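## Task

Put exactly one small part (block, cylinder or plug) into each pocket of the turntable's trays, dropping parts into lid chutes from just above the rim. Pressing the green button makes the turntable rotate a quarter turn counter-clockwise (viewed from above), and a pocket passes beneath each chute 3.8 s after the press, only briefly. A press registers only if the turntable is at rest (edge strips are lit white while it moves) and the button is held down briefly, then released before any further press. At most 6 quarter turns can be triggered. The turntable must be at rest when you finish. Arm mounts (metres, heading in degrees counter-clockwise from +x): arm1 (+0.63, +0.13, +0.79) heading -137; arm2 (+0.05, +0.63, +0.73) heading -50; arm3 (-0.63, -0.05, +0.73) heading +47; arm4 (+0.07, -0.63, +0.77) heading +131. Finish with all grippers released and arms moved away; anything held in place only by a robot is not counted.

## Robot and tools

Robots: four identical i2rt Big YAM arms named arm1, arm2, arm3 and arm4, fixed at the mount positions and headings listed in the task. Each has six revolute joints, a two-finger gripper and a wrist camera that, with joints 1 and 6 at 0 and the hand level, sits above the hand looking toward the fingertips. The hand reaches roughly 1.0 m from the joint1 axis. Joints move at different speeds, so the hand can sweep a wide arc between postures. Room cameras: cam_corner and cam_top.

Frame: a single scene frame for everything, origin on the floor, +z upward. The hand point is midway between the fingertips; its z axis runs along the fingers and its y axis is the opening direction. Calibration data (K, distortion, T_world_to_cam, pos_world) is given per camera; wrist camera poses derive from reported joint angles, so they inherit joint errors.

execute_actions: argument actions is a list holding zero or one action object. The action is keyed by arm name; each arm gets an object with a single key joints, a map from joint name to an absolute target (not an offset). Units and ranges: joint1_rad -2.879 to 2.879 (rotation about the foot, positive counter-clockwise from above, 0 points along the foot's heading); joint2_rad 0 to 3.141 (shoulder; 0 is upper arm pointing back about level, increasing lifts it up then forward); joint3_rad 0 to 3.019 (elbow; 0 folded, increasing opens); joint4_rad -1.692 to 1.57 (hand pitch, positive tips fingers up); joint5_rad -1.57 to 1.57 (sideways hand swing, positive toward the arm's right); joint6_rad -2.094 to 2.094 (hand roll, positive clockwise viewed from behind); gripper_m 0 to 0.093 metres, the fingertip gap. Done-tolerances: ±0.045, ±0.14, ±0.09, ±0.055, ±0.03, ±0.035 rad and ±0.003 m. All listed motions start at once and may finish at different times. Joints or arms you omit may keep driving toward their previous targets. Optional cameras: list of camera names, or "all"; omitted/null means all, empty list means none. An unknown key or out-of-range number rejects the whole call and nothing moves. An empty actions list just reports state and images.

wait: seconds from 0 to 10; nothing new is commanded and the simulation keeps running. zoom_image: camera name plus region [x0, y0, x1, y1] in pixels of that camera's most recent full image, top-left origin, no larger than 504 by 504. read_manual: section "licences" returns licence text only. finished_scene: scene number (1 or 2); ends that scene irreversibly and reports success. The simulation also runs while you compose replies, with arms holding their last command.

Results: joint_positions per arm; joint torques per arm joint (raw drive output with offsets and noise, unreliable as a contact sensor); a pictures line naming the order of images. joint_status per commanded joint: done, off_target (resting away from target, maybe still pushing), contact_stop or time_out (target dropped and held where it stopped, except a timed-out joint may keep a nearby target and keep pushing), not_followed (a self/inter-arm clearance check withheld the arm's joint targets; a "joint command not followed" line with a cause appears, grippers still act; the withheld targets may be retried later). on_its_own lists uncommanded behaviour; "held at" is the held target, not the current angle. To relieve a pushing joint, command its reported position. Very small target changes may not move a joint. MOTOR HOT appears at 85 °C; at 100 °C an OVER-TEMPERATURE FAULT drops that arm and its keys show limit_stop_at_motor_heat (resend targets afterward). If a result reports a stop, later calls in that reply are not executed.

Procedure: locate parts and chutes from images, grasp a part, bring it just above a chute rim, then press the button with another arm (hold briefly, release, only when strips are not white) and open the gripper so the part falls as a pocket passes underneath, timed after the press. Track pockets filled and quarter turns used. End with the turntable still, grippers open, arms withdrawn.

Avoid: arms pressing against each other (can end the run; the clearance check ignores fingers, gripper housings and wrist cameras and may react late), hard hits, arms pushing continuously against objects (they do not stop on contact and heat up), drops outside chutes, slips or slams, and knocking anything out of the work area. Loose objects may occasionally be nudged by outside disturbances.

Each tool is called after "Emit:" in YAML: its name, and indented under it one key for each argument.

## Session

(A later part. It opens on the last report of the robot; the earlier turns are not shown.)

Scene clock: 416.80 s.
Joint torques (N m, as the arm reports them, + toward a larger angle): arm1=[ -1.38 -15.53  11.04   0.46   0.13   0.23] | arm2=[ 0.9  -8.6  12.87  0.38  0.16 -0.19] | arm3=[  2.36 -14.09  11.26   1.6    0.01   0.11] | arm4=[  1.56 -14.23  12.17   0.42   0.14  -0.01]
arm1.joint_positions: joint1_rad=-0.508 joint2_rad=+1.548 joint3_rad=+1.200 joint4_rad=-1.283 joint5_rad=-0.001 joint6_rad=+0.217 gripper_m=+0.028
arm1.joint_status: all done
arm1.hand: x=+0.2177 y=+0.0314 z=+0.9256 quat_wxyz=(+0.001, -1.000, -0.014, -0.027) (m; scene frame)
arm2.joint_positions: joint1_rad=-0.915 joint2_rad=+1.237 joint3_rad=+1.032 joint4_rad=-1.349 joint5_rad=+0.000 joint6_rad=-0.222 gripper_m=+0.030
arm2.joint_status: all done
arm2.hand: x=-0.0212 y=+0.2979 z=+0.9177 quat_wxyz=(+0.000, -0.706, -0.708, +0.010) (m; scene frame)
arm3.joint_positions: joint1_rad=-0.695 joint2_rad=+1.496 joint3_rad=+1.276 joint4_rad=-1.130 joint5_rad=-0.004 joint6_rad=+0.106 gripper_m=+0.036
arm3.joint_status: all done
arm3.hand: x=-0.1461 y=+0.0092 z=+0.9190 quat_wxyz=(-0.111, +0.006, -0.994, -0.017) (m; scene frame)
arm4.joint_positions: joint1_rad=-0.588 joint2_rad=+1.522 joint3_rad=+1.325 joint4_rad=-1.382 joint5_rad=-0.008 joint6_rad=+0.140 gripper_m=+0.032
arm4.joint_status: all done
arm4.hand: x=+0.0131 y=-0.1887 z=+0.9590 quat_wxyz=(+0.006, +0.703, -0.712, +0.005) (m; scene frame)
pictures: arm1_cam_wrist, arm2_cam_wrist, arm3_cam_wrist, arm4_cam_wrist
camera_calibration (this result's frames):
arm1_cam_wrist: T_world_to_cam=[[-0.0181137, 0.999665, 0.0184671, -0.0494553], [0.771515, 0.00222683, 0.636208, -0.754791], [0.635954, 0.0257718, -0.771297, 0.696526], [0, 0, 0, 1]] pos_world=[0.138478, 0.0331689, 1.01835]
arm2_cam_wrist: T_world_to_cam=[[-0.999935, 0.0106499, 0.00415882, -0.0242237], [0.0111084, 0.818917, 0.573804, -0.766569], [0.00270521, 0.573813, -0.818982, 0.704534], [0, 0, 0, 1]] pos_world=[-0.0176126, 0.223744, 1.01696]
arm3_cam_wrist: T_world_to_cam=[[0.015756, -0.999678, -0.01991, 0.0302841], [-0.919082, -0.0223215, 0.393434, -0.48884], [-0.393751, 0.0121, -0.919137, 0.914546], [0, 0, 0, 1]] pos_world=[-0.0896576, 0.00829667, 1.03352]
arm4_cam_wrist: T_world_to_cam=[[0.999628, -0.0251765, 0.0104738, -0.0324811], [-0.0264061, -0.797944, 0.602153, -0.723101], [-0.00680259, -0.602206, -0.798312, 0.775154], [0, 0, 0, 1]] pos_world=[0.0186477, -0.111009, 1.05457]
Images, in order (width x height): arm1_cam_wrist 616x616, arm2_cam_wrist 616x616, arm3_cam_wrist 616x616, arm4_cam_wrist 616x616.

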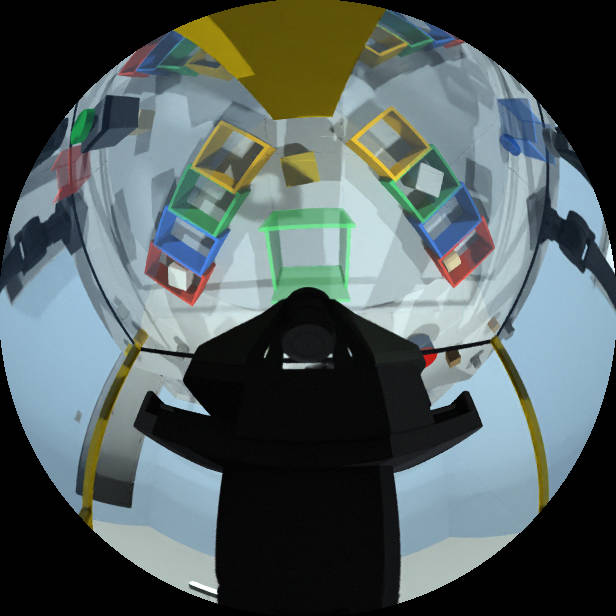

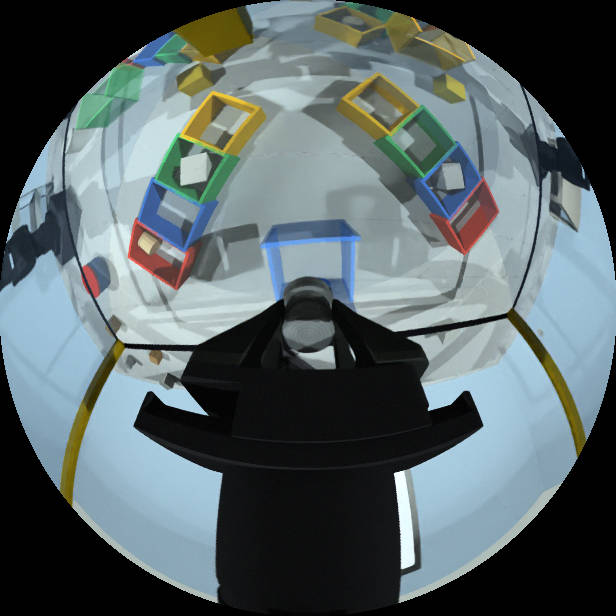

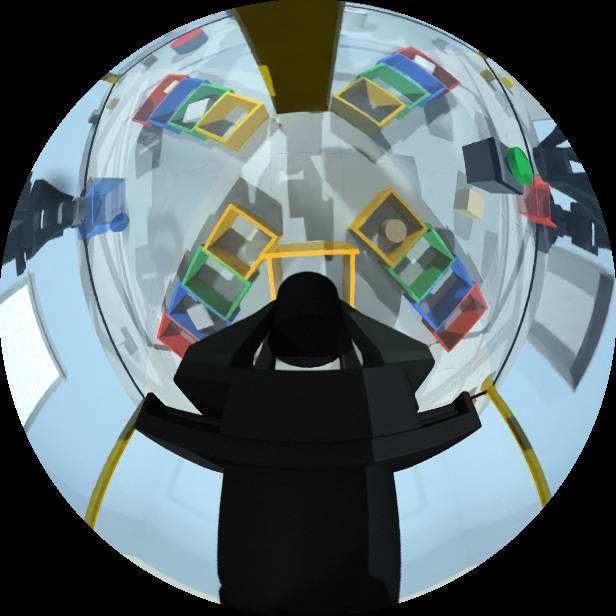

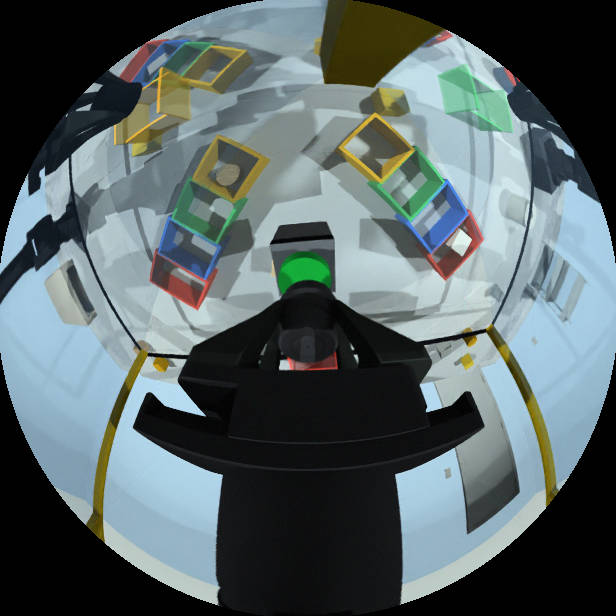

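Emit:
execute_actions:
  actions:
    - {"arm4":{"joints":{"joint2_rad":1.67}}}
  cameras: []

Emit:
wait:
  seconds: 0.25

Emit:
execute_actions:
  actions:
    - {"arm4":{"joints":{"joint2_rad":1.2,"joint4_rad":-1.33,"joint1_rad":-0.548}}}
  cameras: []

Emit:
execute_actions:
  actions:
    - {"arm4":{"joints":{"joint3_rad":0.93}}}
  cameras: []

Emit:
execute_actions:
  actions:
    - {"arm1":{"joints":{"gripper_m":0.09}},"arm2":{"joints":{"gripper_m":0.09}},"arm3":{"joints":{"gripper_m":0.09}},"arm4":{"joints":{"gripper_m":0.09}}}
  cameras: ["arm4_cam_wrist"]

Emit:
execute_actions:
  actions:
    - {"arm1":{"joints":{"joint2_rad":0.8,"joint3_rad":0.85,"joint4_rad":-1.55}},"arm2":{"joints":{"joint2_rad":0.8,"joint3_rad":0.88,"joint4_rad":-1.55}},"arm3":{"joints":{"joint2_rad":0.8,"joint3_rad":0.88,"joint4_rad":-1.55}},"arm4":{"joints":{"joint2_rad":0.8,"joint3_rad":0.85,"joint4_rad":-1.55}}}
  cameras: []

Emit:
execute_actions:
  actions:
    - {"arm1":{"joints":{"joint1_rad":0.63,"joint6_rad":0}},"arm2":{"joints":{"joint1_rad":0.77,"joint6_rad":0}},"arm3":{"joints":{"joint1_rad":-2.215,"joint6_rad":0}},"arm4":{"joints":{"joint1_rad":-2.275,"joint6_rad":0}}}
  cameras: []

Emit:
execute_actions:
  actions:
    - {"arm1":{"joints":{"joint2_rad":1.66,"joint3_rad":1.115,"joint4_rad":-0.965}},"arm2":{"joints":{"joint2_rad":1.4,"joint3_rad":0.99,"joint4_rad":-1.105}},"arm3":{"joints":{"joint2_rad":1.675,"joint3_rad":1.315,"joint4_rad":-1.15}},"arm4":{"joints":{"joint2_rad":1.855,"joint3_rad":1.47,"joint4_rad":-1.11}}}

Scene clock: 439.47 s.
Joint torques (N m, as the arm reports them, + toward a larger angle): arm1=[ -1.47 -15.52  11.05   0.48   0.14   0.22] | arm2=[ 0.95 -8.36 12.83  0.34  0.16 -0.2 ] | arm3=[  2.03 -14.21  11.04   1.52  -0.01   0.09] | arm4=[ 0.76 -9.3   9.37  0.74  0.24  0.  ]
arm1.joint_positions: joint1_rad=-0.508 joint2_rad=+1.548 joint3_rad=+1.200 joint4_rad=-1.283 joint5_rad=-0.001 joint6_rad=+0.217 gripper_m=+0.028
arm1.joint_status: not commanded
arm1.hand: x=+0.2177 y=+0.0314 z=+0.9256 quat_wxyz=(+0.001, -1.000, -0.014, -0.027) (m; scene frame)
arm2.joint_positions: joint1_rad=-0.915 joint2_rad=+1.237 joint3_rad=+1.032 joint4_rad=-1.349 joint5_rad=+0.000 joint6_rad=-0.222 gripper_m=+0.030
arm2.joint_status: not commanded
arm2.hand: x=-0.0212 y=+0.2979 z=+0.9177 quat_wxyz=(+0.000, -0.706, -0.708, +0.010) (m; scene frame)
arm3.joint_positions: joint1_rad=-0.695 joint2_rad=+1.496 joint3_rad=+1.276 joint4_rad=-1.130 joint5_rad=-0.004 joint6_rad=+0.106 gripper_m=+0.036
arm3.joint_status: not commanded
arm3.hand: x=-0.1461 y=+0.0092 z=+0.9190 quat_wxyz=(-0.111, +0.006, -0.994, -0.017) (m; scene frame)
arm4.joint_positions: joint1_rad=-0.590 joint2_rad=+1.618 joint3_rad=+1.360 joint4_rad=-1.393 joint5_rad=-0.010 joint6_rad=+0.140 gripper_m=+0.032
arm4.joint_status: all done
arm4.hand: x=+0.0121 y=-0.1757 z=+0.9301 quat_wxyz=(+0.029, +0.701, -0.712, +0.033) (m; scene frame)
pictures: none
No camera images: the call's "cameras" was empty. Leave "cameras" out to get every camera's image.

Scene clock: 439.73 s.
Joint torques (N m, as the arm reports them, + toward a larger angle): arm1=[ -1.48 -15.43  11.04   0.47   0.14   0.23] | arm2=[ 0.66 -8.43 12.88  0.35  0.15 -0.19] | arm3=[  2.04 -14.5   11.25   1.68  -0.01   0.1 ] | arm4=[ 0.98 -9.41  9.5   0.82  0.21  0.04]
arm1.joint_positions: joint1_rad=-0.508 joint2_rad=+1.548 joint3_rad=+1.200 joint4_rad=-1.283 joint5_rad=-0.001 joint6_rad=+0.217 gripper_m=+0.028
arm1.joint_status: not commanded
arm1.hand: x=+0.2177 y=+0.0314 z=+0.9256 quat_wxyz=(+0.001, -1.000, -0.014, -0.027) (m; scene frame)
arm2.joint_positions: joint1_rad=-0.915 joint2_rad=+1.237 joint3_rad=+1.032 joint4_rad=-1.349 joint5_rad=+0.000 joint6_rad=-0.222 gripper_m=+0.030
arm2.joint_status: not commanded
arm2.hand: x=-0.0212 y=+0.2979 z=+0.9177 quat_wxyz=(+0.000, -0.706, -0.708, +0.010) (m; scene frame)
arm3.joint_positions: joint1_rad=-0.695 joint2_rad=+1.496 joint3_rad=+1.276 joint4_rad=-1.130 joint5_rad=-0.004 joint6_rad=+0.106 gripper_m=+0.036
arm3.joint_status: not commanded
arm3.hand: x=-0.1461 y=+0.0092 z=+0.9190 quat_wxyz=(-0.111, +0.006, -0.994, -0.017) (m; scene frame)
arm4.joint_positions: joint1_rad=-0.590 joint2_rad=+1.618 joint3_rad=+1.360 joint4_rad=-1.393 joint5_rad=-0.010 joint6_rad=+0.140 gripper_m=+0.032
arm4.joint_status: all done
arm4.hand: x=+0.0121 y=-0.1757 z=+0.9301 quat_wxyz=(+0.029, +0.701, -0.712, +0.033) (m; scene frame)
wait: 0.27 s; no rest
pictures: arm1_cam_wrist, arm2_cam_wrist, arm3_cam_wrist, arm4_cam_wrist, cam_corner, cam_top
camera_calibration (this result's frames):
arm1_cam_wrist: T_world_to_cam=[[-0.0181137, 0.999665, 0.0184671, -0.0494553], [0.771515, 0.00222683, 0.636208, -0.754791], [0.635954, 0.0257718, -0.771297, 0.696526], [0, 0, 0, 1]] pos_world=[0.138478, 0.0331689, 1.01835]
arm2_cam_wrist: T_world_to_cam=[[-0.999935, 0.0106499, 0.00415882, -0.0242237], [0.0111084, 0.818917, 0.573804, -0.766569], [0.00270521, 0.573813, -0.818982, 0.704534], [0, 0, 0, 1]] pos_world=[-0.0176126, 0.223744, 1.01696]
arm3_cam_wrist: T_world_to_cam=[[0.015756, -0.999678, -0.01991, 0.0302841], [-0.919082, -0.0223215, 0.393434, -0.48884], [-0.393751, 0.0121, -0.919137, 0.914546], [0, 0, 0, 1]] pos_world=[-0.0896576, 0.00829667, 1.03352]
arm4_cam_wrist: T_world_to_cam=[[0.999463, -0.0264531, 0.0193284, -0.0392663], [-0.0326347, -0.75188, 0.658492, -0.739576], [-0.00288645, -0.658769, -0.75234, 0.707117], [0, 0, 0, 1]] pos_world=[0.0171505, -0.0912842, 1.01976]
Images, in order (width x height): arm1_cam_wrist 616x616, arm2_cam_wrist 616x616, arm3_cam_wrist 616x616, arm4_cam_wrist 616x616, cam_corner 896x504, cam_top 896x504.

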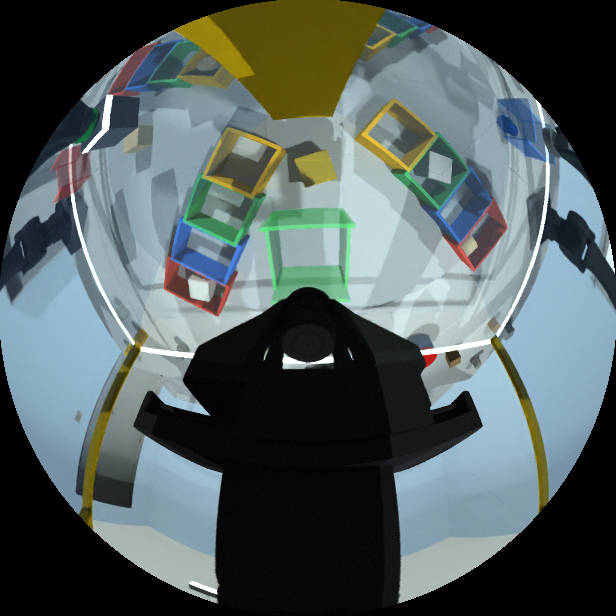

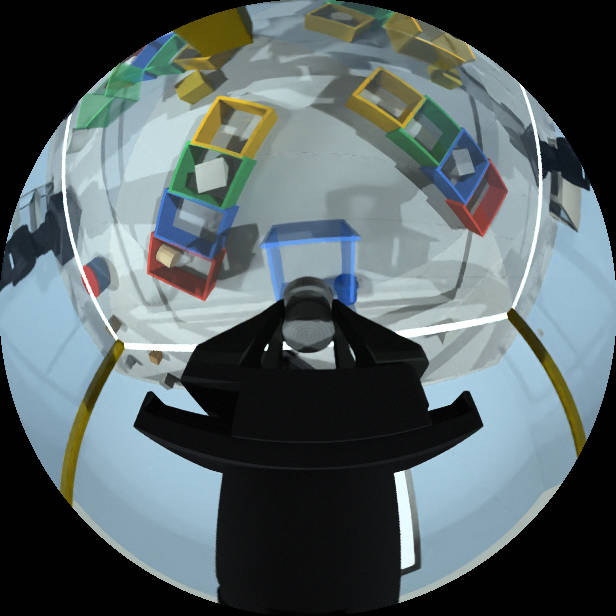

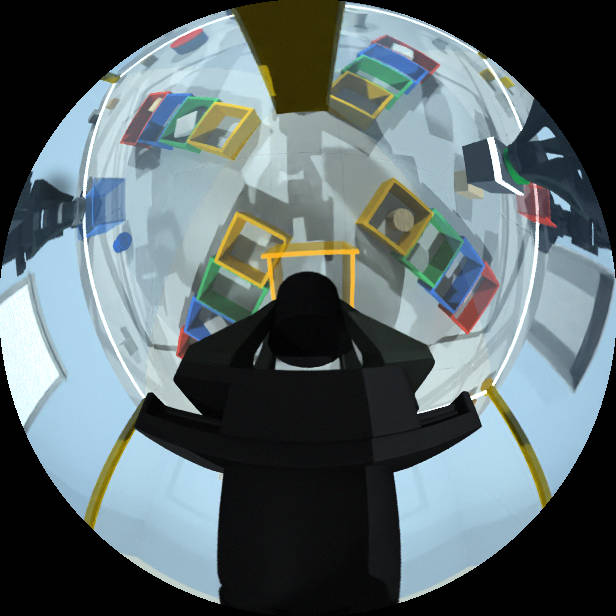

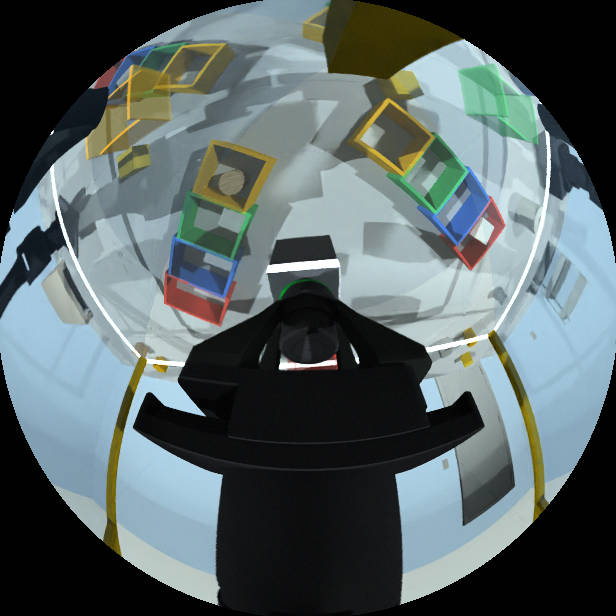

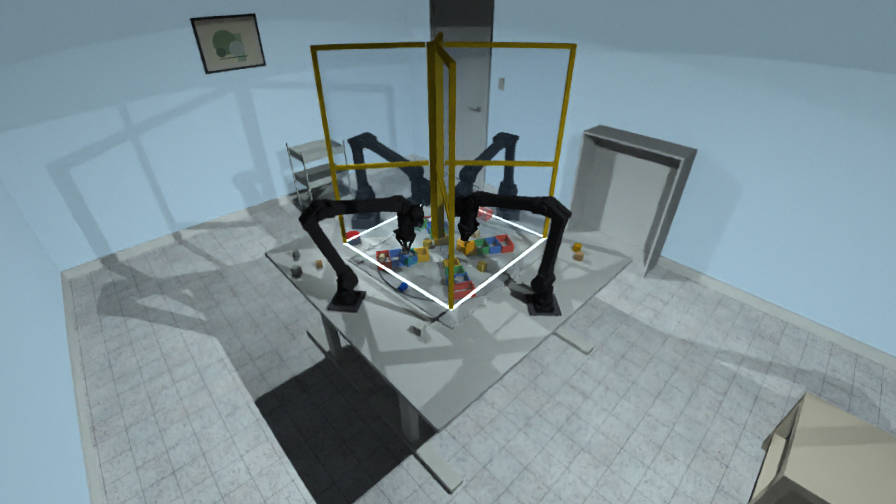

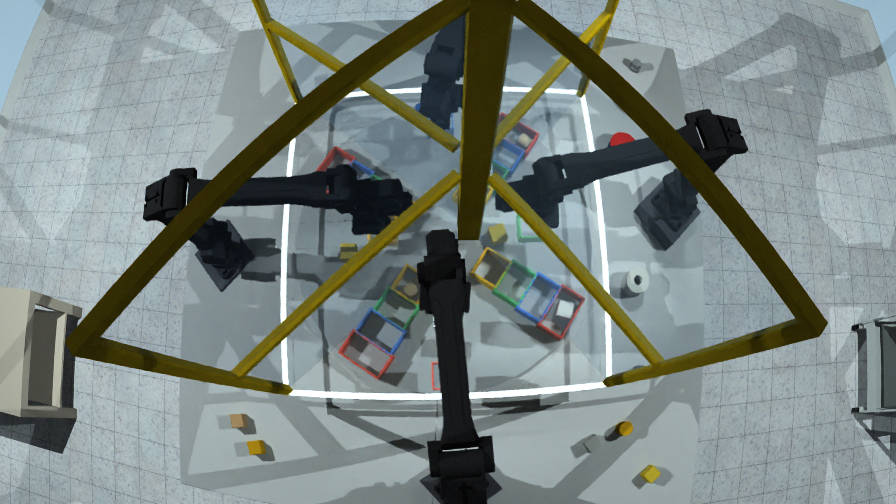

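Scene clock: 441.17 s.
Joint torques (N m, as the arm reports them, + toward a larger angle): arm1=[ -1.49 -15.49  11.05   0.44   0.13   0.23] | arm2=[ 0.87 -8.61 12.84  0.39  0.16 -0.19] | arm3=[  2.2  -14.34  11.23   1.51   0.01   0.1 ] | arm4=[ 0.5  -9.   10.5   1.35  0.21  0.03]
arm1.joint_positions: joint1_rad=-0.508 joint2_rad=+1.548 joint3_rad=+1.200 joint4_rad=-1.283 joint5_rad=-0.001 joint6_rad=+0.217 gripper_m=+0.028
arm1.joint_status: not commanded
arm1.hand: x=+0.2177 y=+0.0314 z=+0.9256 quat_wxyz=(+0.001, -1.000, -0.014, -0.027) (m; scene frame)
arm2.joint_positions: joint1_rad=-0.915 joint2_rad=+1.237 joint3_rad=+1.032 joint4_rad=-1.349 joint5_rad=+0.000 joint6_rad=-0.222 gripper_m=+0.030
arm2.joint_status: not commanded
arm2.hand: x=-0.0212 y=+0.2979 z=+0.9177 quat_wxyz=(+0.000, -0.706, -0.708, +0.010) (m; scene frame)
arm3.joint_positions: joint1_rad=-0.695 joint2_rad=+1.496 joint3_rad=+1.276 joint4_rad=-1.130 joint5_rad=-0.004 joint6_rad=+0.106 gripper_m=+0.036
arm3.joint_status: not commanded
arm3.hand: x=-0.1461 y=+0.0092 z=+0.9190 quat_wxyz=(-0.111, +0.006, -0.994, -0.017) (m; scene frame)
arm4.joint_positions: joint1_rad=-0.547 joint2_rad=+1.208 joint3_rad=+1.360 joint4_rad=-1.341 joint5_rad=-0.010 joint6_rad=+0.140 gripper_m=+0.032
arm4.joint_status: all done
arm4.hand: x=-0.0022 y=-0.2142 z=+1.1057 quat_wxyz=(-0.108, +0.705, -0.684, -0.152) (m; scene frame)
pictures: none
No camera images: the call's "cameras" was empty. Leave "cameras" out to get every camera's image.

Scene clock: 442.27 s.
Joint torques (N m, as the arm reports them, + toward a larger angle): arm1=[ -1.48 -15.52  11.06   0.44   0.13   0.23] | arm2=[ 0.96 -8.37 12.86  0.36  0.16 -0.2 ] | arm3=[  2.46 -14.42  11.18   1.57   0.     0.08] | arm4=[ 0.63 -8.47  7.7   0.35  0.2   0.03]
arm1.joint_positions: joint1_rad=-0.508 joint2_rad=+1.548 joint3_rad=+1.200 joint4_rad=-1.283 joint5_rad=-0.001 joint6_rad=+0.217 gripper_m=+0.028
arm1.joint_status: not commanded
arm1.hand: x=+0.2177 y=+0.0314 z=+0.9256 quat_wxyz=(+0.001, -1.000, -0.014, -0.027) (m; scene frame)
arm2.joint_positions: joint1_rad=-0.915 joint2_rad=+1.237 joint3_rad=+1.032 joint4_rad=-1.349 joint5_rad=+0.000 joint6_rad=-0.222 gripper_m=+0.030
arm2.joint_status: not commanded
arm2.hand: x=-0.0212 y=+0.2979 z=+0.9177 quat_wxyz=(+0.000, -0.706, -0.708, +0.010) (m; scene frame)
arm3.joint_positions: joint1_rad=-0.695 joint2_rad=+1.496 joint3_rad=+1.276 joint4_rad=-1.130 joint5_rad=-0.004 joint6_rad=+0.106 gripper_m=+0.036
arm3.joint_status: not commanded
arm3.hand: x=-0.1461 y=+0.0092 z=+0.9190 quat_wxyz=(-0.111, +0.006, -0.994, -0.017) (m; scene frame)
arm4.joint_positions: joint1_rad=-0.547 joint2_rad=+1.206 joint3_rad=+0.925 joint4_rad=-1.338 joint5_rad=-0.010 joint6_rad=+0.140 gripper_m=+0.032
arm4.joint_status: all done
arm4.hand: x=+0.0180 y=-0.3284 z=+0.9252 quat_wxyz=(+0.018, +0.717, -0.697, +0.021) (m; scene frame)
pictures: none
No camera images: the call's "cameras" was empty. Leave "cameras" out to get every camera's image.

Scene clock: 442.97 s.
Joint torques (N m, as the arm reports them, + toward a larger angle): arm1=[ -1.5  -15.78  11.16   0.46   0.13   0.22] | arm2=[ 0.82 -8.5  12.85  0.35  0.16 -0.18] | arm3=[  2.71 -14.2   11.15   1.61   0.     0.08] | arm4=[ 1.15 -7.71  7.64  0.35  0.24  0.01]
arm1.joint_positions: joint1_rad=-0.508 joint2_rad=+1.548 joint3_rad=+1.200 joint4_rad=-1.283 joint5_rad=-0.001 joint6_rad=+0.217 gripper_m=+0.090
arm1.joint_status: all done
arm1.hand: x=+0.2177 y=+0.0314 z=+0.9256 quat_wxyz=(+0.001, -1.000, -0.014, -0.027) (m; scene frame)
arm2.joint_positions: joint1_rad=-0.915 joint2_rad=+1.237 joint3_rad=+1.032 joint4_rad=-1.349 joint5_rad=+0.000 joint6_rad=-0.222 gripper_m=+0.090
arm2.joint_status: all done
arm2.hand: x=-0.0212 y=+0.2979 z=+0.9177 quat_wxyz=(+0.000, -0.706, -0.708, +0.010) (m; scene frame)
arm3.joint_positions: joint1_rad=-0.695 joint2_rad=+1.496 joint3_rad=+1.276 joint4_rad=-1.130 joint5_rad=-0.004 joint6_rad=+0.106 gripper_m=+0.090
arm3.joint_status: all done
arm3.hand: x=-0.1461 y=+0.0092 z=+0.9192 quat_wxyz=(-0.111, +0.006, -0.994, -0.017) (m; scene frame)
arm4.joint_positions: joint1_rad=-0.547 joint2_rad=+1.206 joint3_rad=+0.925 joint4_rad=-1.338 joint5_rad=-0.010 joint6_rad=+0.141 gripper_m=+0.090
arm4.joint_status: all done
arm4.hand: x=+0.0180 y=-0.3284 z=+0.9252 quat_wxyz=(+0.018, +0.717, -0.697, +0.021) (m; scene frame)
pictures: arm4_cam_wrist
camera_calibration (this result's frames):
arm4_cam_wrist: T_world_to_cam=[[0.999767, 0.0158955, 0.0145702, -0.0308627], [0.0030492, -0.773138, 0.634231, -0.836145], [0.0213462, -0.634039, -0.773006, 0.62969], [0, 0, 0, 1]] pos_world=[0.0199636, -0.246716, 1.01751]
Images, in order (width x height): arm4_cam_wrist 616x616.

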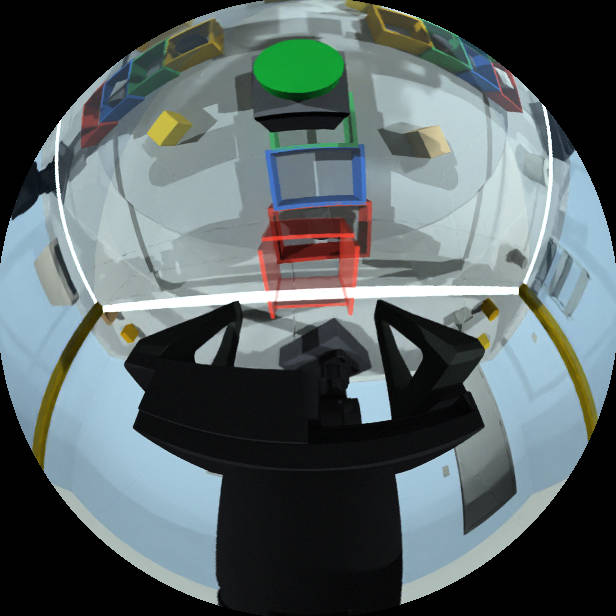

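Scene clock: 444.30 s.
Joint torques (N m, as the arm reports them, + toward a larger angle): arm1=[-1.54 -1.11  9.53 -0.06  0.14  0.22] | arm2=[ 0.8  -1.76  9.61  0.2   0.14 -0.18] | arm3=[ 2.41 -1.18  7.78  0.2   0.03  0.08] | arm4=[ 0.75 -1.92  8.37 -0.28  0.2   0.02]
arm1.joint_positions: joint1_rad=-0.508 joint2_rad=+0.795 joint3_rad=+0.849 joint4_rad=-1.540 joint5_rad=-0.001 joint6_rad=+0.217 gripper_m=+0.090
arm1.joint_status: all done
arm1.hand: x=+0.4300 y=+0.0854 z=+1.0129 quat_wxyz=(-0.016, -0.999, -0.014, +0.044) (m; scene frame)
arm2.joint_positions: joint1_rad=-0.915 joint2_rad=+0.789 joint3_rad=+0.883 joint4_rad=-1.545 joint5_rad=+0.000 joint6_rad=-0.222 gripper_m=+0.090
arm2.joint_status: all done
arm2.hand: x=+0.0070 y=+0.4218 z=+0.9696 quat_wxyz=(-0.028, -0.705, -0.707, +0.053) (m; scene frame)
arm3.joint_positions: joint1_rad=-0.695 joint2_rad=+0.794 joint3_rad=+0.885 joint4_rad=-1.539 joint5_rad=-0.004 joint6_rad=+0.106 gripper_m=+0.090
arm3.joint_status: all done
arm3.hand: x=-0.4172 y=-0.0231 z=+0.9667 quat_wxyz=(-0.062, +0.006, -0.998, -0.012) (m; scene frame)
arm4.joint_positions: joint1_rad=-0.547 joint2_rad=+0.793 joint3_rad=+0.842 joint4_rad=-1.540 joint5_rad=-0.010 joint6_rad=+0.141 gripper_m=+0.090
arm4.joint_status: all done
arm4.hand: x=+0.0344 y=-0.4262 z=+0.9905 quat_wxyz=(-0.019, +0.717, -0.696, -0.031) (m; scene frame)
pictures: none
No camera images: the call's "cameras" was empty. Leave "cameras" out to get every camera's image.

Scene clock: 446.17 s.
Joint torques (N m, as the arm reports them, + toward a larger angle): arm1=[ 0.05 -0.79  9.58 -0.05  0.12 -0.01] | arm2=[ 0.9  -2.07  9.52  0.18  0.15  0.14] | arm3=[ 0.76 -1.57  7.73  0.28 -0.04 -0.09] | arm4=[ 0.4  -1.91  8.38 -0.29  0.17 -0.2 ]
arm1.joint_positions: joint1_rad=+0.620 joint2_rad=+0.795 joint3_rad=+0.849 joint4_rad=-1.540 joint5_rad=-0.001 joint6_rad=+0.013 gripper_m=+0.090
arm1.joint_status: all done
arm1.hand: x=+0.5900 y=-0.0677 z=+1.0139 quat_wxyz=(-0.030, -0.777, -0.628, +0.038) (m; scene frame)
arm2.joint_positions: joint1_rad=+0.765 joint2_rad=+0.789 joint3_rad=+0.883 joint4_rad=-1.545 joint5_rad=+0.000 joint6_rad=-0.014 gripper_m=+0.090
arm2.joint_status: all done
arm2.hand: x=+0.2651 y=+0.6057 z=+0.9674 quat_wxyz=(-0.054, -0.048, -0.997, +0.002) (m; scene frame)
arm3.joint_positions: joint1_rad=-2.206 joint2_rad=+0.796 joint3_rad=+0.885 joint4_rad=-1.539 joint5_rad=-0.003 joint6_rad=+0.009 gripper_m=+0.090
arm3.joint_status: all done
arm3.hand: x=-0.5929 y=-0.2608 z=+0.9644 quat_wxyz=(-0.047, -0.644, -0.763, +0.034) (m; scene frame)
arm4.joint_positions: joint1_rad=-2.272 joint2_rad=+0.795 joint3_rad=+0.842 joint4_rad=-1.540 joint5_rad=-0.009 joint6_rad=+0.010 gripper_m=+0.090
arm4.joint_status: all done
arm4.hand: x=+0.2758 y=-0.6246 z=+0.9927 quat_wxyz=(-0.042, +0.002, -0.999, -0.002) (m; scene frame)
pictures: none
No camera images: the call's "cameras" was empty. Leave "cameras" out to get every camera's image.

Scene clock: 447.87 s.
Joint torques (N m, as the arm reports them, + toward a larger angle): arm1=[ -0.02 -16.4    9.01   0.95   0.12  -0.02] | arm2=[ 0.97 -9.47 11.77  0.54  0.16  0.14] | arm3=[  0.68 -17.27   9.01   0.88  -0.06  -0.11] | arm4=[  0.03 -18.45  10.65   0.32   0.14  -0.19]
arm1.joint_positions: joint1_rad=+0.620 joint2_rad=+1.672 joint3_rad=+1.103 joint4_rad=-0.980 joint5_rad=-0.001 joint6_rad=+0.013 gripper_m=+0.090
arm1.joint_status: all done
arm1.hand: x=+0.5405 y=-0.3124 z=+0.8417 quat_wxyz=(-0.010, -0.777, -0.629, +0.014) (m; scene frame)
arm2.joint_positions: joint1_rad=+0.765 joint2_rad=+1.399 joint3_rad=+0.954 joint4_rad=-1.114 joint5_rad=+0.000 joint6_rad=-0.014 gripper_m=+0.090
arm2.joint_status: all done
arm2.hand: x=+0.4218 y=+0.5886 z=+0.8320 quat_wxyz=(-0.001, -0.048, -0.999, -0.001) (m; scene frame)
arm3.joint_positions: joint1_rad=-2.206 joint2_rad=+1.686 joint3_rad=+1.289 joint4_rad=-1.158 joint5_rad=-0.003 joint6_rad=+0.009 gripper_m=+0.090
arm3.joint_status: all done
arm3.hand: x=-0.5443 y=-0.5293 z=+0.8300 quat_wxyz=(-0.007, -0.645, -0.764, +0.000) (m; scene frame)
arm4.joint_positions: joint1_rad=-2.272 joint2_rad=+1.879 joint3_rad=+1.422 joint4_rad=-1.116 joint5_rad=-0.009 joint6_rad=+0.010 gripper_m=+0.090
arm4.joint_status: all done
arm4.hand: x=+0.6148 y=-0.6207 z=+0.8296 quat_wxyz=(-0.002, +0.002, -1.000, -0.001) (m; scene frame)
pictures: arm1_cam_wrist, arm2_cam_wrist, arm3_cam_wrist, arm4_cam_wrist, cam_corner, cam_top
camera_calibration (this result's frames):
arm1_cam_wrist: T_world_to_cam=[[-0.975218, 0.220495, 0.0182273, 0.575727], [0.191799, 0.801473, 0.56644, -0.32795], [0.110289, 0.555899, -0.823901, 0.929414], [0, 0, 0, 1]] pos_world=[0.521856, -0.380762, 0.941015]
arm2_cam_wrist: T_world_to_cam=[[-0.109226, -0.993953, -0.0112778, 0.644484], [-0.807894, 0.0821585, 0.583573, -0.189443], [-0.579117, 0.0728526, -0.811983, 1.00079], [0, 0, 0, 1]] pos_world=[0.496917, 0.583241, 0.930444]
arm3_cam_wrist: T_world_to_cam=[[-0.98544, -0.169947, 0.00500237, -0.630014], [-0.135764, 0.804258, 0.578564, -0.121582], [-0.102349, 0.569461, -0.815621, 1.05016], [0, 0, 0, 1]] pos_world=[-0.529864, -0.607315, 0.930031]
arm4_cam_wrist: T_world_to_cam=[[-0.00824596, -0.999925, 0.00903926, -0.627605], [-0.808886, 0.0119846, 0.587843, 0.0216111], [-0.587908, -0.0024644, -0.808924, 1.15407], [0, 0, 0, 1]] pos_world=[0.690791, -0.624973, 0.926523]
Images, in order (width x height): arm1_cam_wrist 616x616, arm2_cam_wrist 616x616, arm3_cam_wrist 616x616, arm4_cam_wrist 616x616, cam_corner 896x504, cam_top 896x504.

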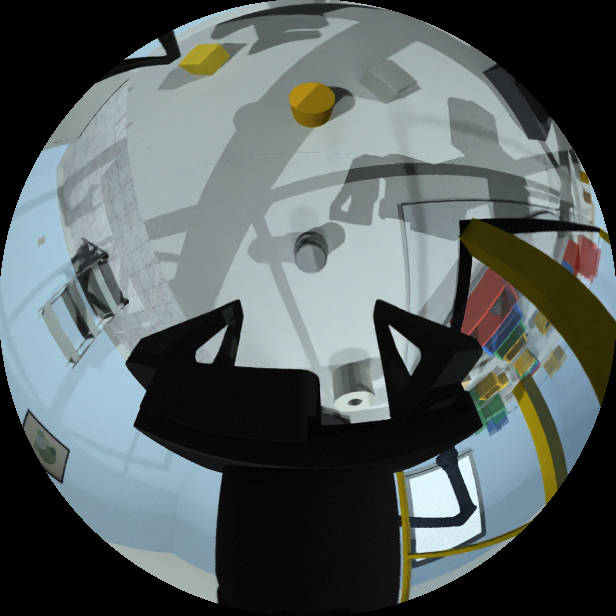

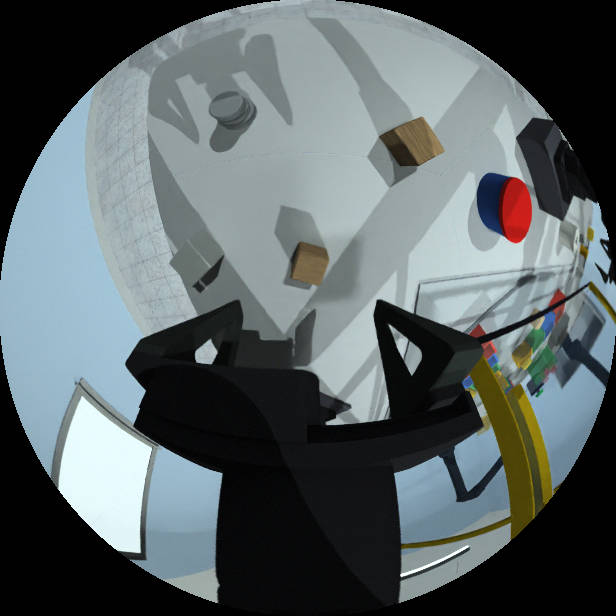

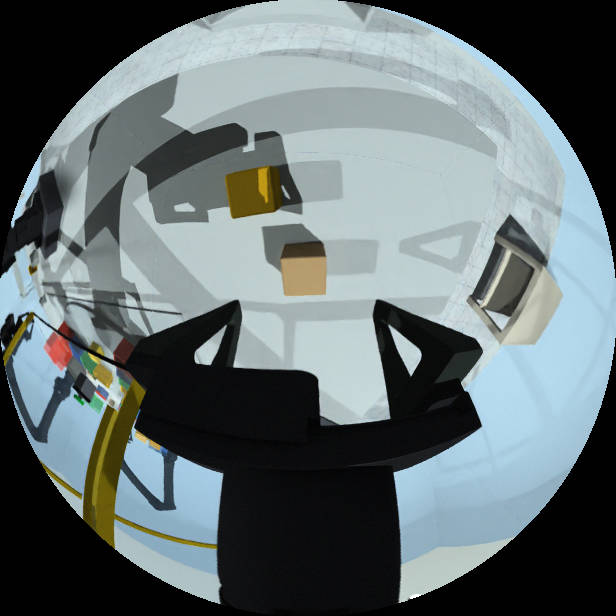

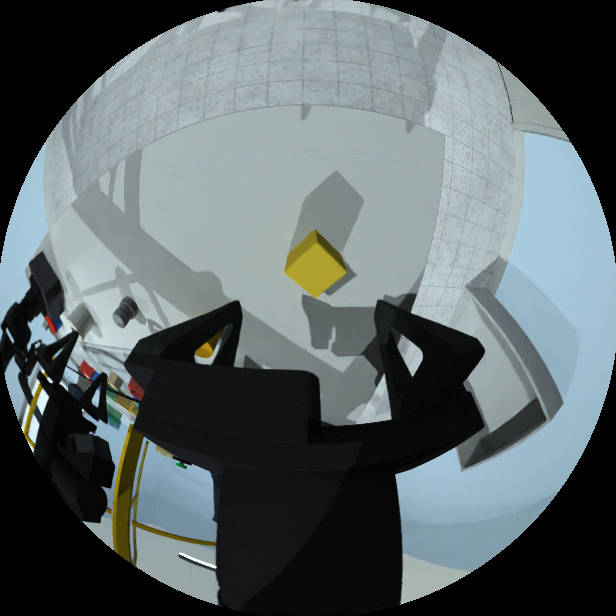

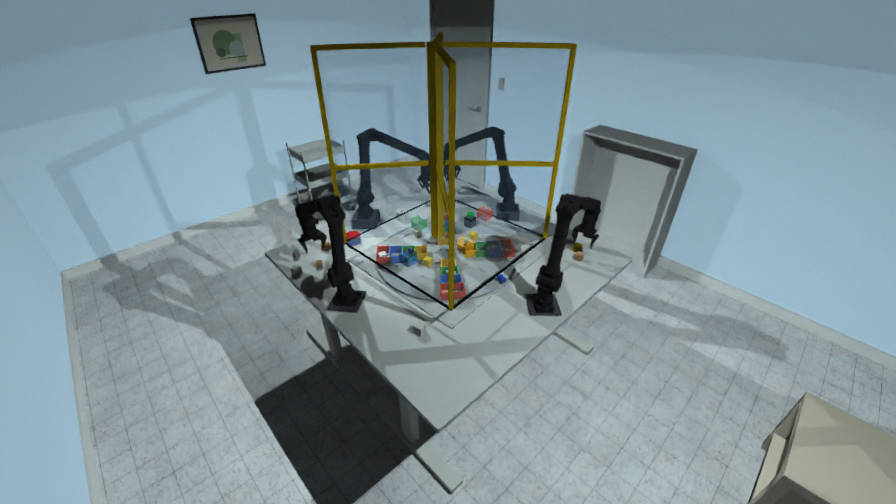

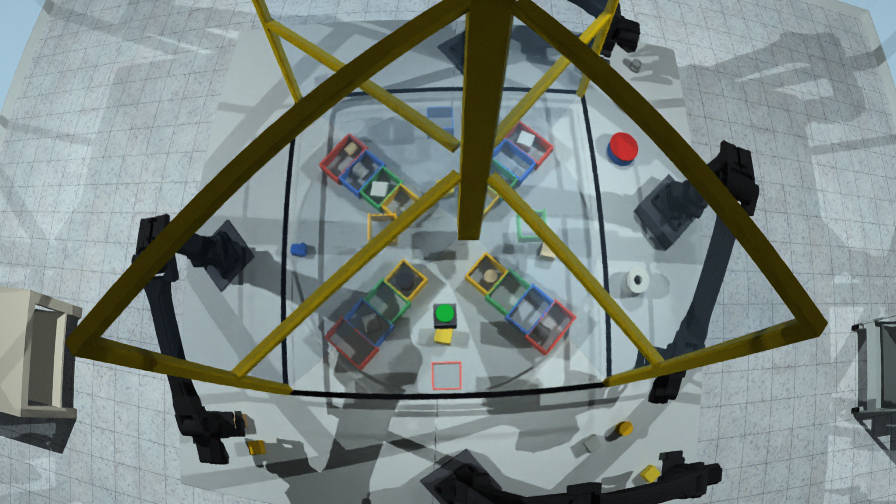

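Emit:
execute_actions:
  actions:
    - {"arm2":{"joints":{"joint6_rad":0.26}},"arm4":{"joints":{"joint1_rad":-2.295,"joint6_rad":0.79}}}
  cameras: []

Emit:
execute_actions:
  actions:
    - {"arm1":{"joints":{"joint2_rad":1.857,"joint3_rad":1.057,"joint4_rad":-0.735}},"arm2":{"joints":{"joint2_rad":1.558,"joint3_rad":0.826,"joint4_rad":-0.822}},"arm3":{"joints":{"joint2_rad":1.793,"joint3_rad":1.182,"joint4_rad":-0.925}},"arm4":{"joints":{"joint2_rad":1.993,"joint3_rad":1.372,"joint4_rad":-0.918}}}
  cameras: ["arm1_cam_wrist","arm2_cam_wrist","arm3_cam_wrist","arm4_cam_wrist"]

Scene clock: 465.10 s.
Joint torques (N m, as the arm reports them, + toward a larger angle): arm1=[  0.03 -16.16   9.02   1.     0.12  -0.01] | arm2=[ 0.87 -9.64 11.84  0.48  0.19  0.16] | arm3=[  1.08 -16.3    9.04   0.92  -0.08  -0.08] | arm4=[  0.12 -18.58  10.29   0.4    0.22   0.04]
arm1.joint_positions: joint1_rad=+0.620 joint2_rad=+1.672 joint3_rad=+1.103 joint4_rad=-0.980 joint5_rad=-0.001 joint6_rad=+0.013 gripper_m=+0.090
arm1.joint_status: not commanded
arm1.hand: x=+0.5405 y=-0.3124 z=+0.8417 quat_wxyz=(-0.010, -0.777, -0.629, +0.014) (m; scene frame)
arm2.joint_positions: joint1_rad=+0.765 joint2_rad=+1.399 joint3_rad=+0.954 joint4_rad=-1.114 joint5_rad=+0.000 joint6_rad=+0.246 gripper_m=+0.090
arm2.joint_status: all done
arm2.hand: x=+0.4218 y=+0.5886 z=+0.8320 quat_wxyz=(-0.001, -0.177, -0.984, -0.001) (m; scene frame)
arm3.joint_positions: joint1_rad=-2.206 joint2_rad=+1.686 joint3_rad=+1.289 joint4_rad=-1.158 joint5_rad=-0.003 joint6_rad=+0.009 gripper_m=+0.090
arm3.joint_status: not commanded
arm3.hand: x=-0.5443 y=-0.5293 z=+0.8300 quat_wxyz=(-0.007, -0.645, -0.764, +0.000) (m; scene frame)
arm4.joint_positions: joint1_rad=-2.291 joint2_rad=+1.879 joint3_rad=+1.422 joint4_rad=-1.116 joint5_rad=-0.009 joint6_rad=+0.779 gripper_m=+0.090
arm4.joint_status: all done
arm4.hand: x=+0.6148 y=-0.6310 z=+0.8297 quat_wxyz=(-0.001, -0.382, -0.924, -0.002) (m; scene frame)
pictures: none
No camera images: the call's "cameras" was empty. Leave "cameras" out to get every camera's image.

Scene clock: 466.17 s.
Joint torques (N m, as the arm reports them, + toward a larger angle): arm1=[ -0.01 -18.27   7.57   0.91   0.13  -0.01] | arm2=[  1.05 -10.93   7.89   0.49   0.18   0.14] | arm3=[  0.76 -16.67   6.9    1.22  -0.06  -0.06] | arm4=[  0.4  -18.5    6.57   0.64   0.27  -0.02]
arm1.joint_positions: joint1_rad=+0.620 joint2_rad=+1.875 joint3_rad=+1.044 joint4_rad=-0.750 joint5_rad=-0.001 joint6_rad=+0.013 gripper_m=+0.090
arm1.joint_status: all done
arm1.hand: x=+0.5400 y=-0.3137 z=+0.7363 quat_wxyz=(+0.000, -0.777, -0.629, +0.001) (m; scene frame)
arm2.joint_positions: joint1_rad=+0.765 joint2_rad=+1.568 joint3_rad=+0.818 joint4_rad=-0.831 joint5_rad=+0.000 joint6_rad=+0.246 gripper_m=+0.090
arm2.joint_status: all done
arm2.hand: x=+0.4143 y=+0.5896 z=+0.7299 quat_wxyz=(+0.011, -0.177, -0.984, +0.000) (m; scene frame)
arm3.joint_positions: joint1_rad=-2.207 joint2_rad=+1.801 joint3_rad=+1.174 joint4_rad=-0.940 joint5_rad=-0.003 joint6_rad=+0.009 gripper_m=+0.090
arm3.joint_status: all done
arm3.hand: x=-0.5451 y=-0.5245 z=+0.7384 quat_wxyz=(-0.002, -0.646, -0.764, -0.003) (m; scene frame)
arm4.joint_positions: joint1_rad=-2.293 joint2_rad=+2.011 joint3_rad=+1.365 joint4_rad=-0.932 joint5_rad=-0.010 joint6_rad=+0.782 gripper_m=+0.090
arm4.joint_status: all done
arm4.hand: x=+0.6196 y=-0.6324 z=+0.7419 quat_wxyz=(+0.001, -0.384, -0.923, -0.002) (m; scene frame)
pictures: arm1_cam_wrist, arm2_cam_wrist, arm3_cam_wrist, arm4_cam_wrist
camera_calibration (this result's frames):
arm1_cam_wrist: T_world_to_cam=[[-0.975319, 0.219979, 0.0190214, 0.576716], [0.188126, 0.782805, 0.593148, -0.290634], [0.11559, 0.582087, -0.804868, 0.834749], [0, 0, 0, 1]] pos_world=[0.52067, -0.385252, 0.833283]
arm2_cam_wrist: T_world_to_cam=[[-0.361054, -0.932528, -0.00563831, 0.707485], [-0.745525, 0.285008, 0.602464, -0.295167], [-0.560208, 0.221726, -0.798126, 0.807717], [0, 0, 0, 1]] pos_world=[0.487875, 0.564782, 0.826476]
arm3_cam_wrist: T_world_to_cam=[[-0.985486, -0.16968, 0.00507521, -0.629472], [-0.134325, 0.797732, 0.58786, -0.0821114], [-0.103797, 0.578647, -0.808946, 0.971783], [0, 0, 0, 1]] pos_world=[-0.530497, -0.603625, 0.837585]
arm4_cam_wrist: T_world_to_cam=[[-0.717695, -0.69629, 0.0097022, -0.00746452], [-0.556395, 0.581766, 0.593273, 0.277132], [-0.418735, 0.42039, -0.804943, 1.24553], [0, 0, 0, 1]] pos_world=[0.670382, -0.69003, 0.838234]
Images, in order (width x height): arm1_cam_wrist 616x616, arm2_cam_wrist 616x616, arm3_cam_wrist 616x616, arm4_cam_wrist 616x616.

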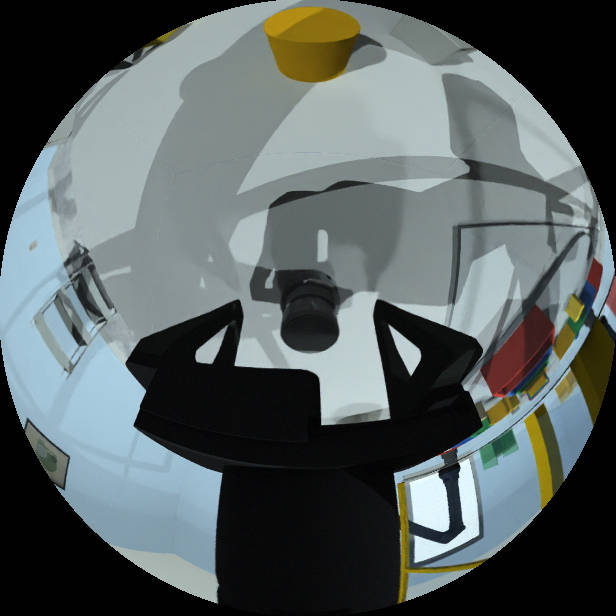

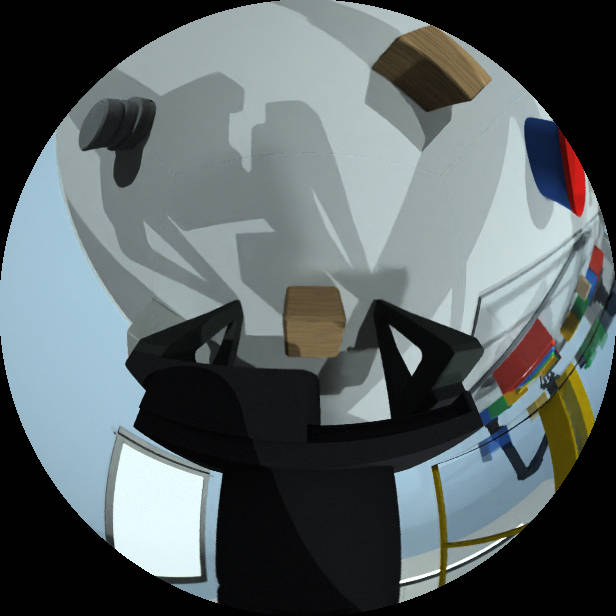

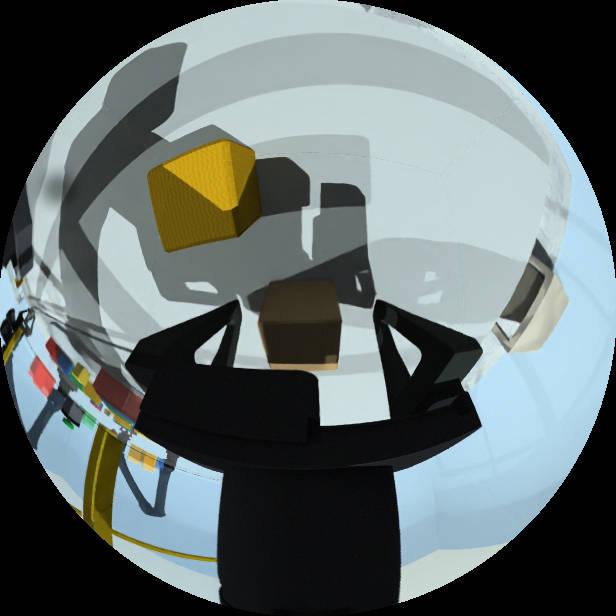

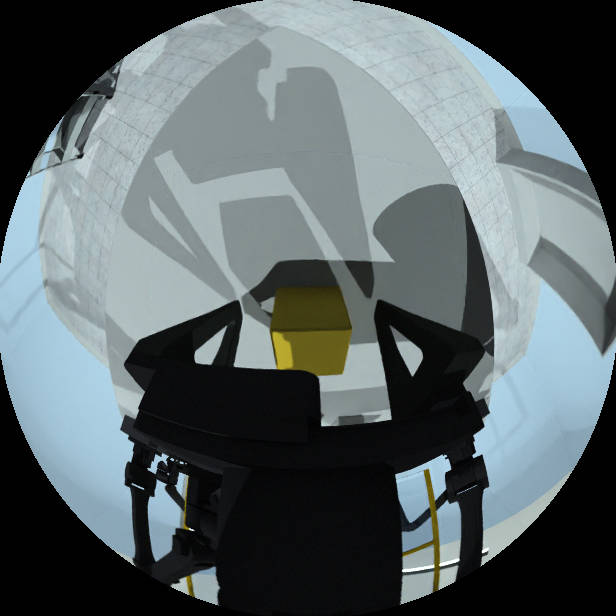

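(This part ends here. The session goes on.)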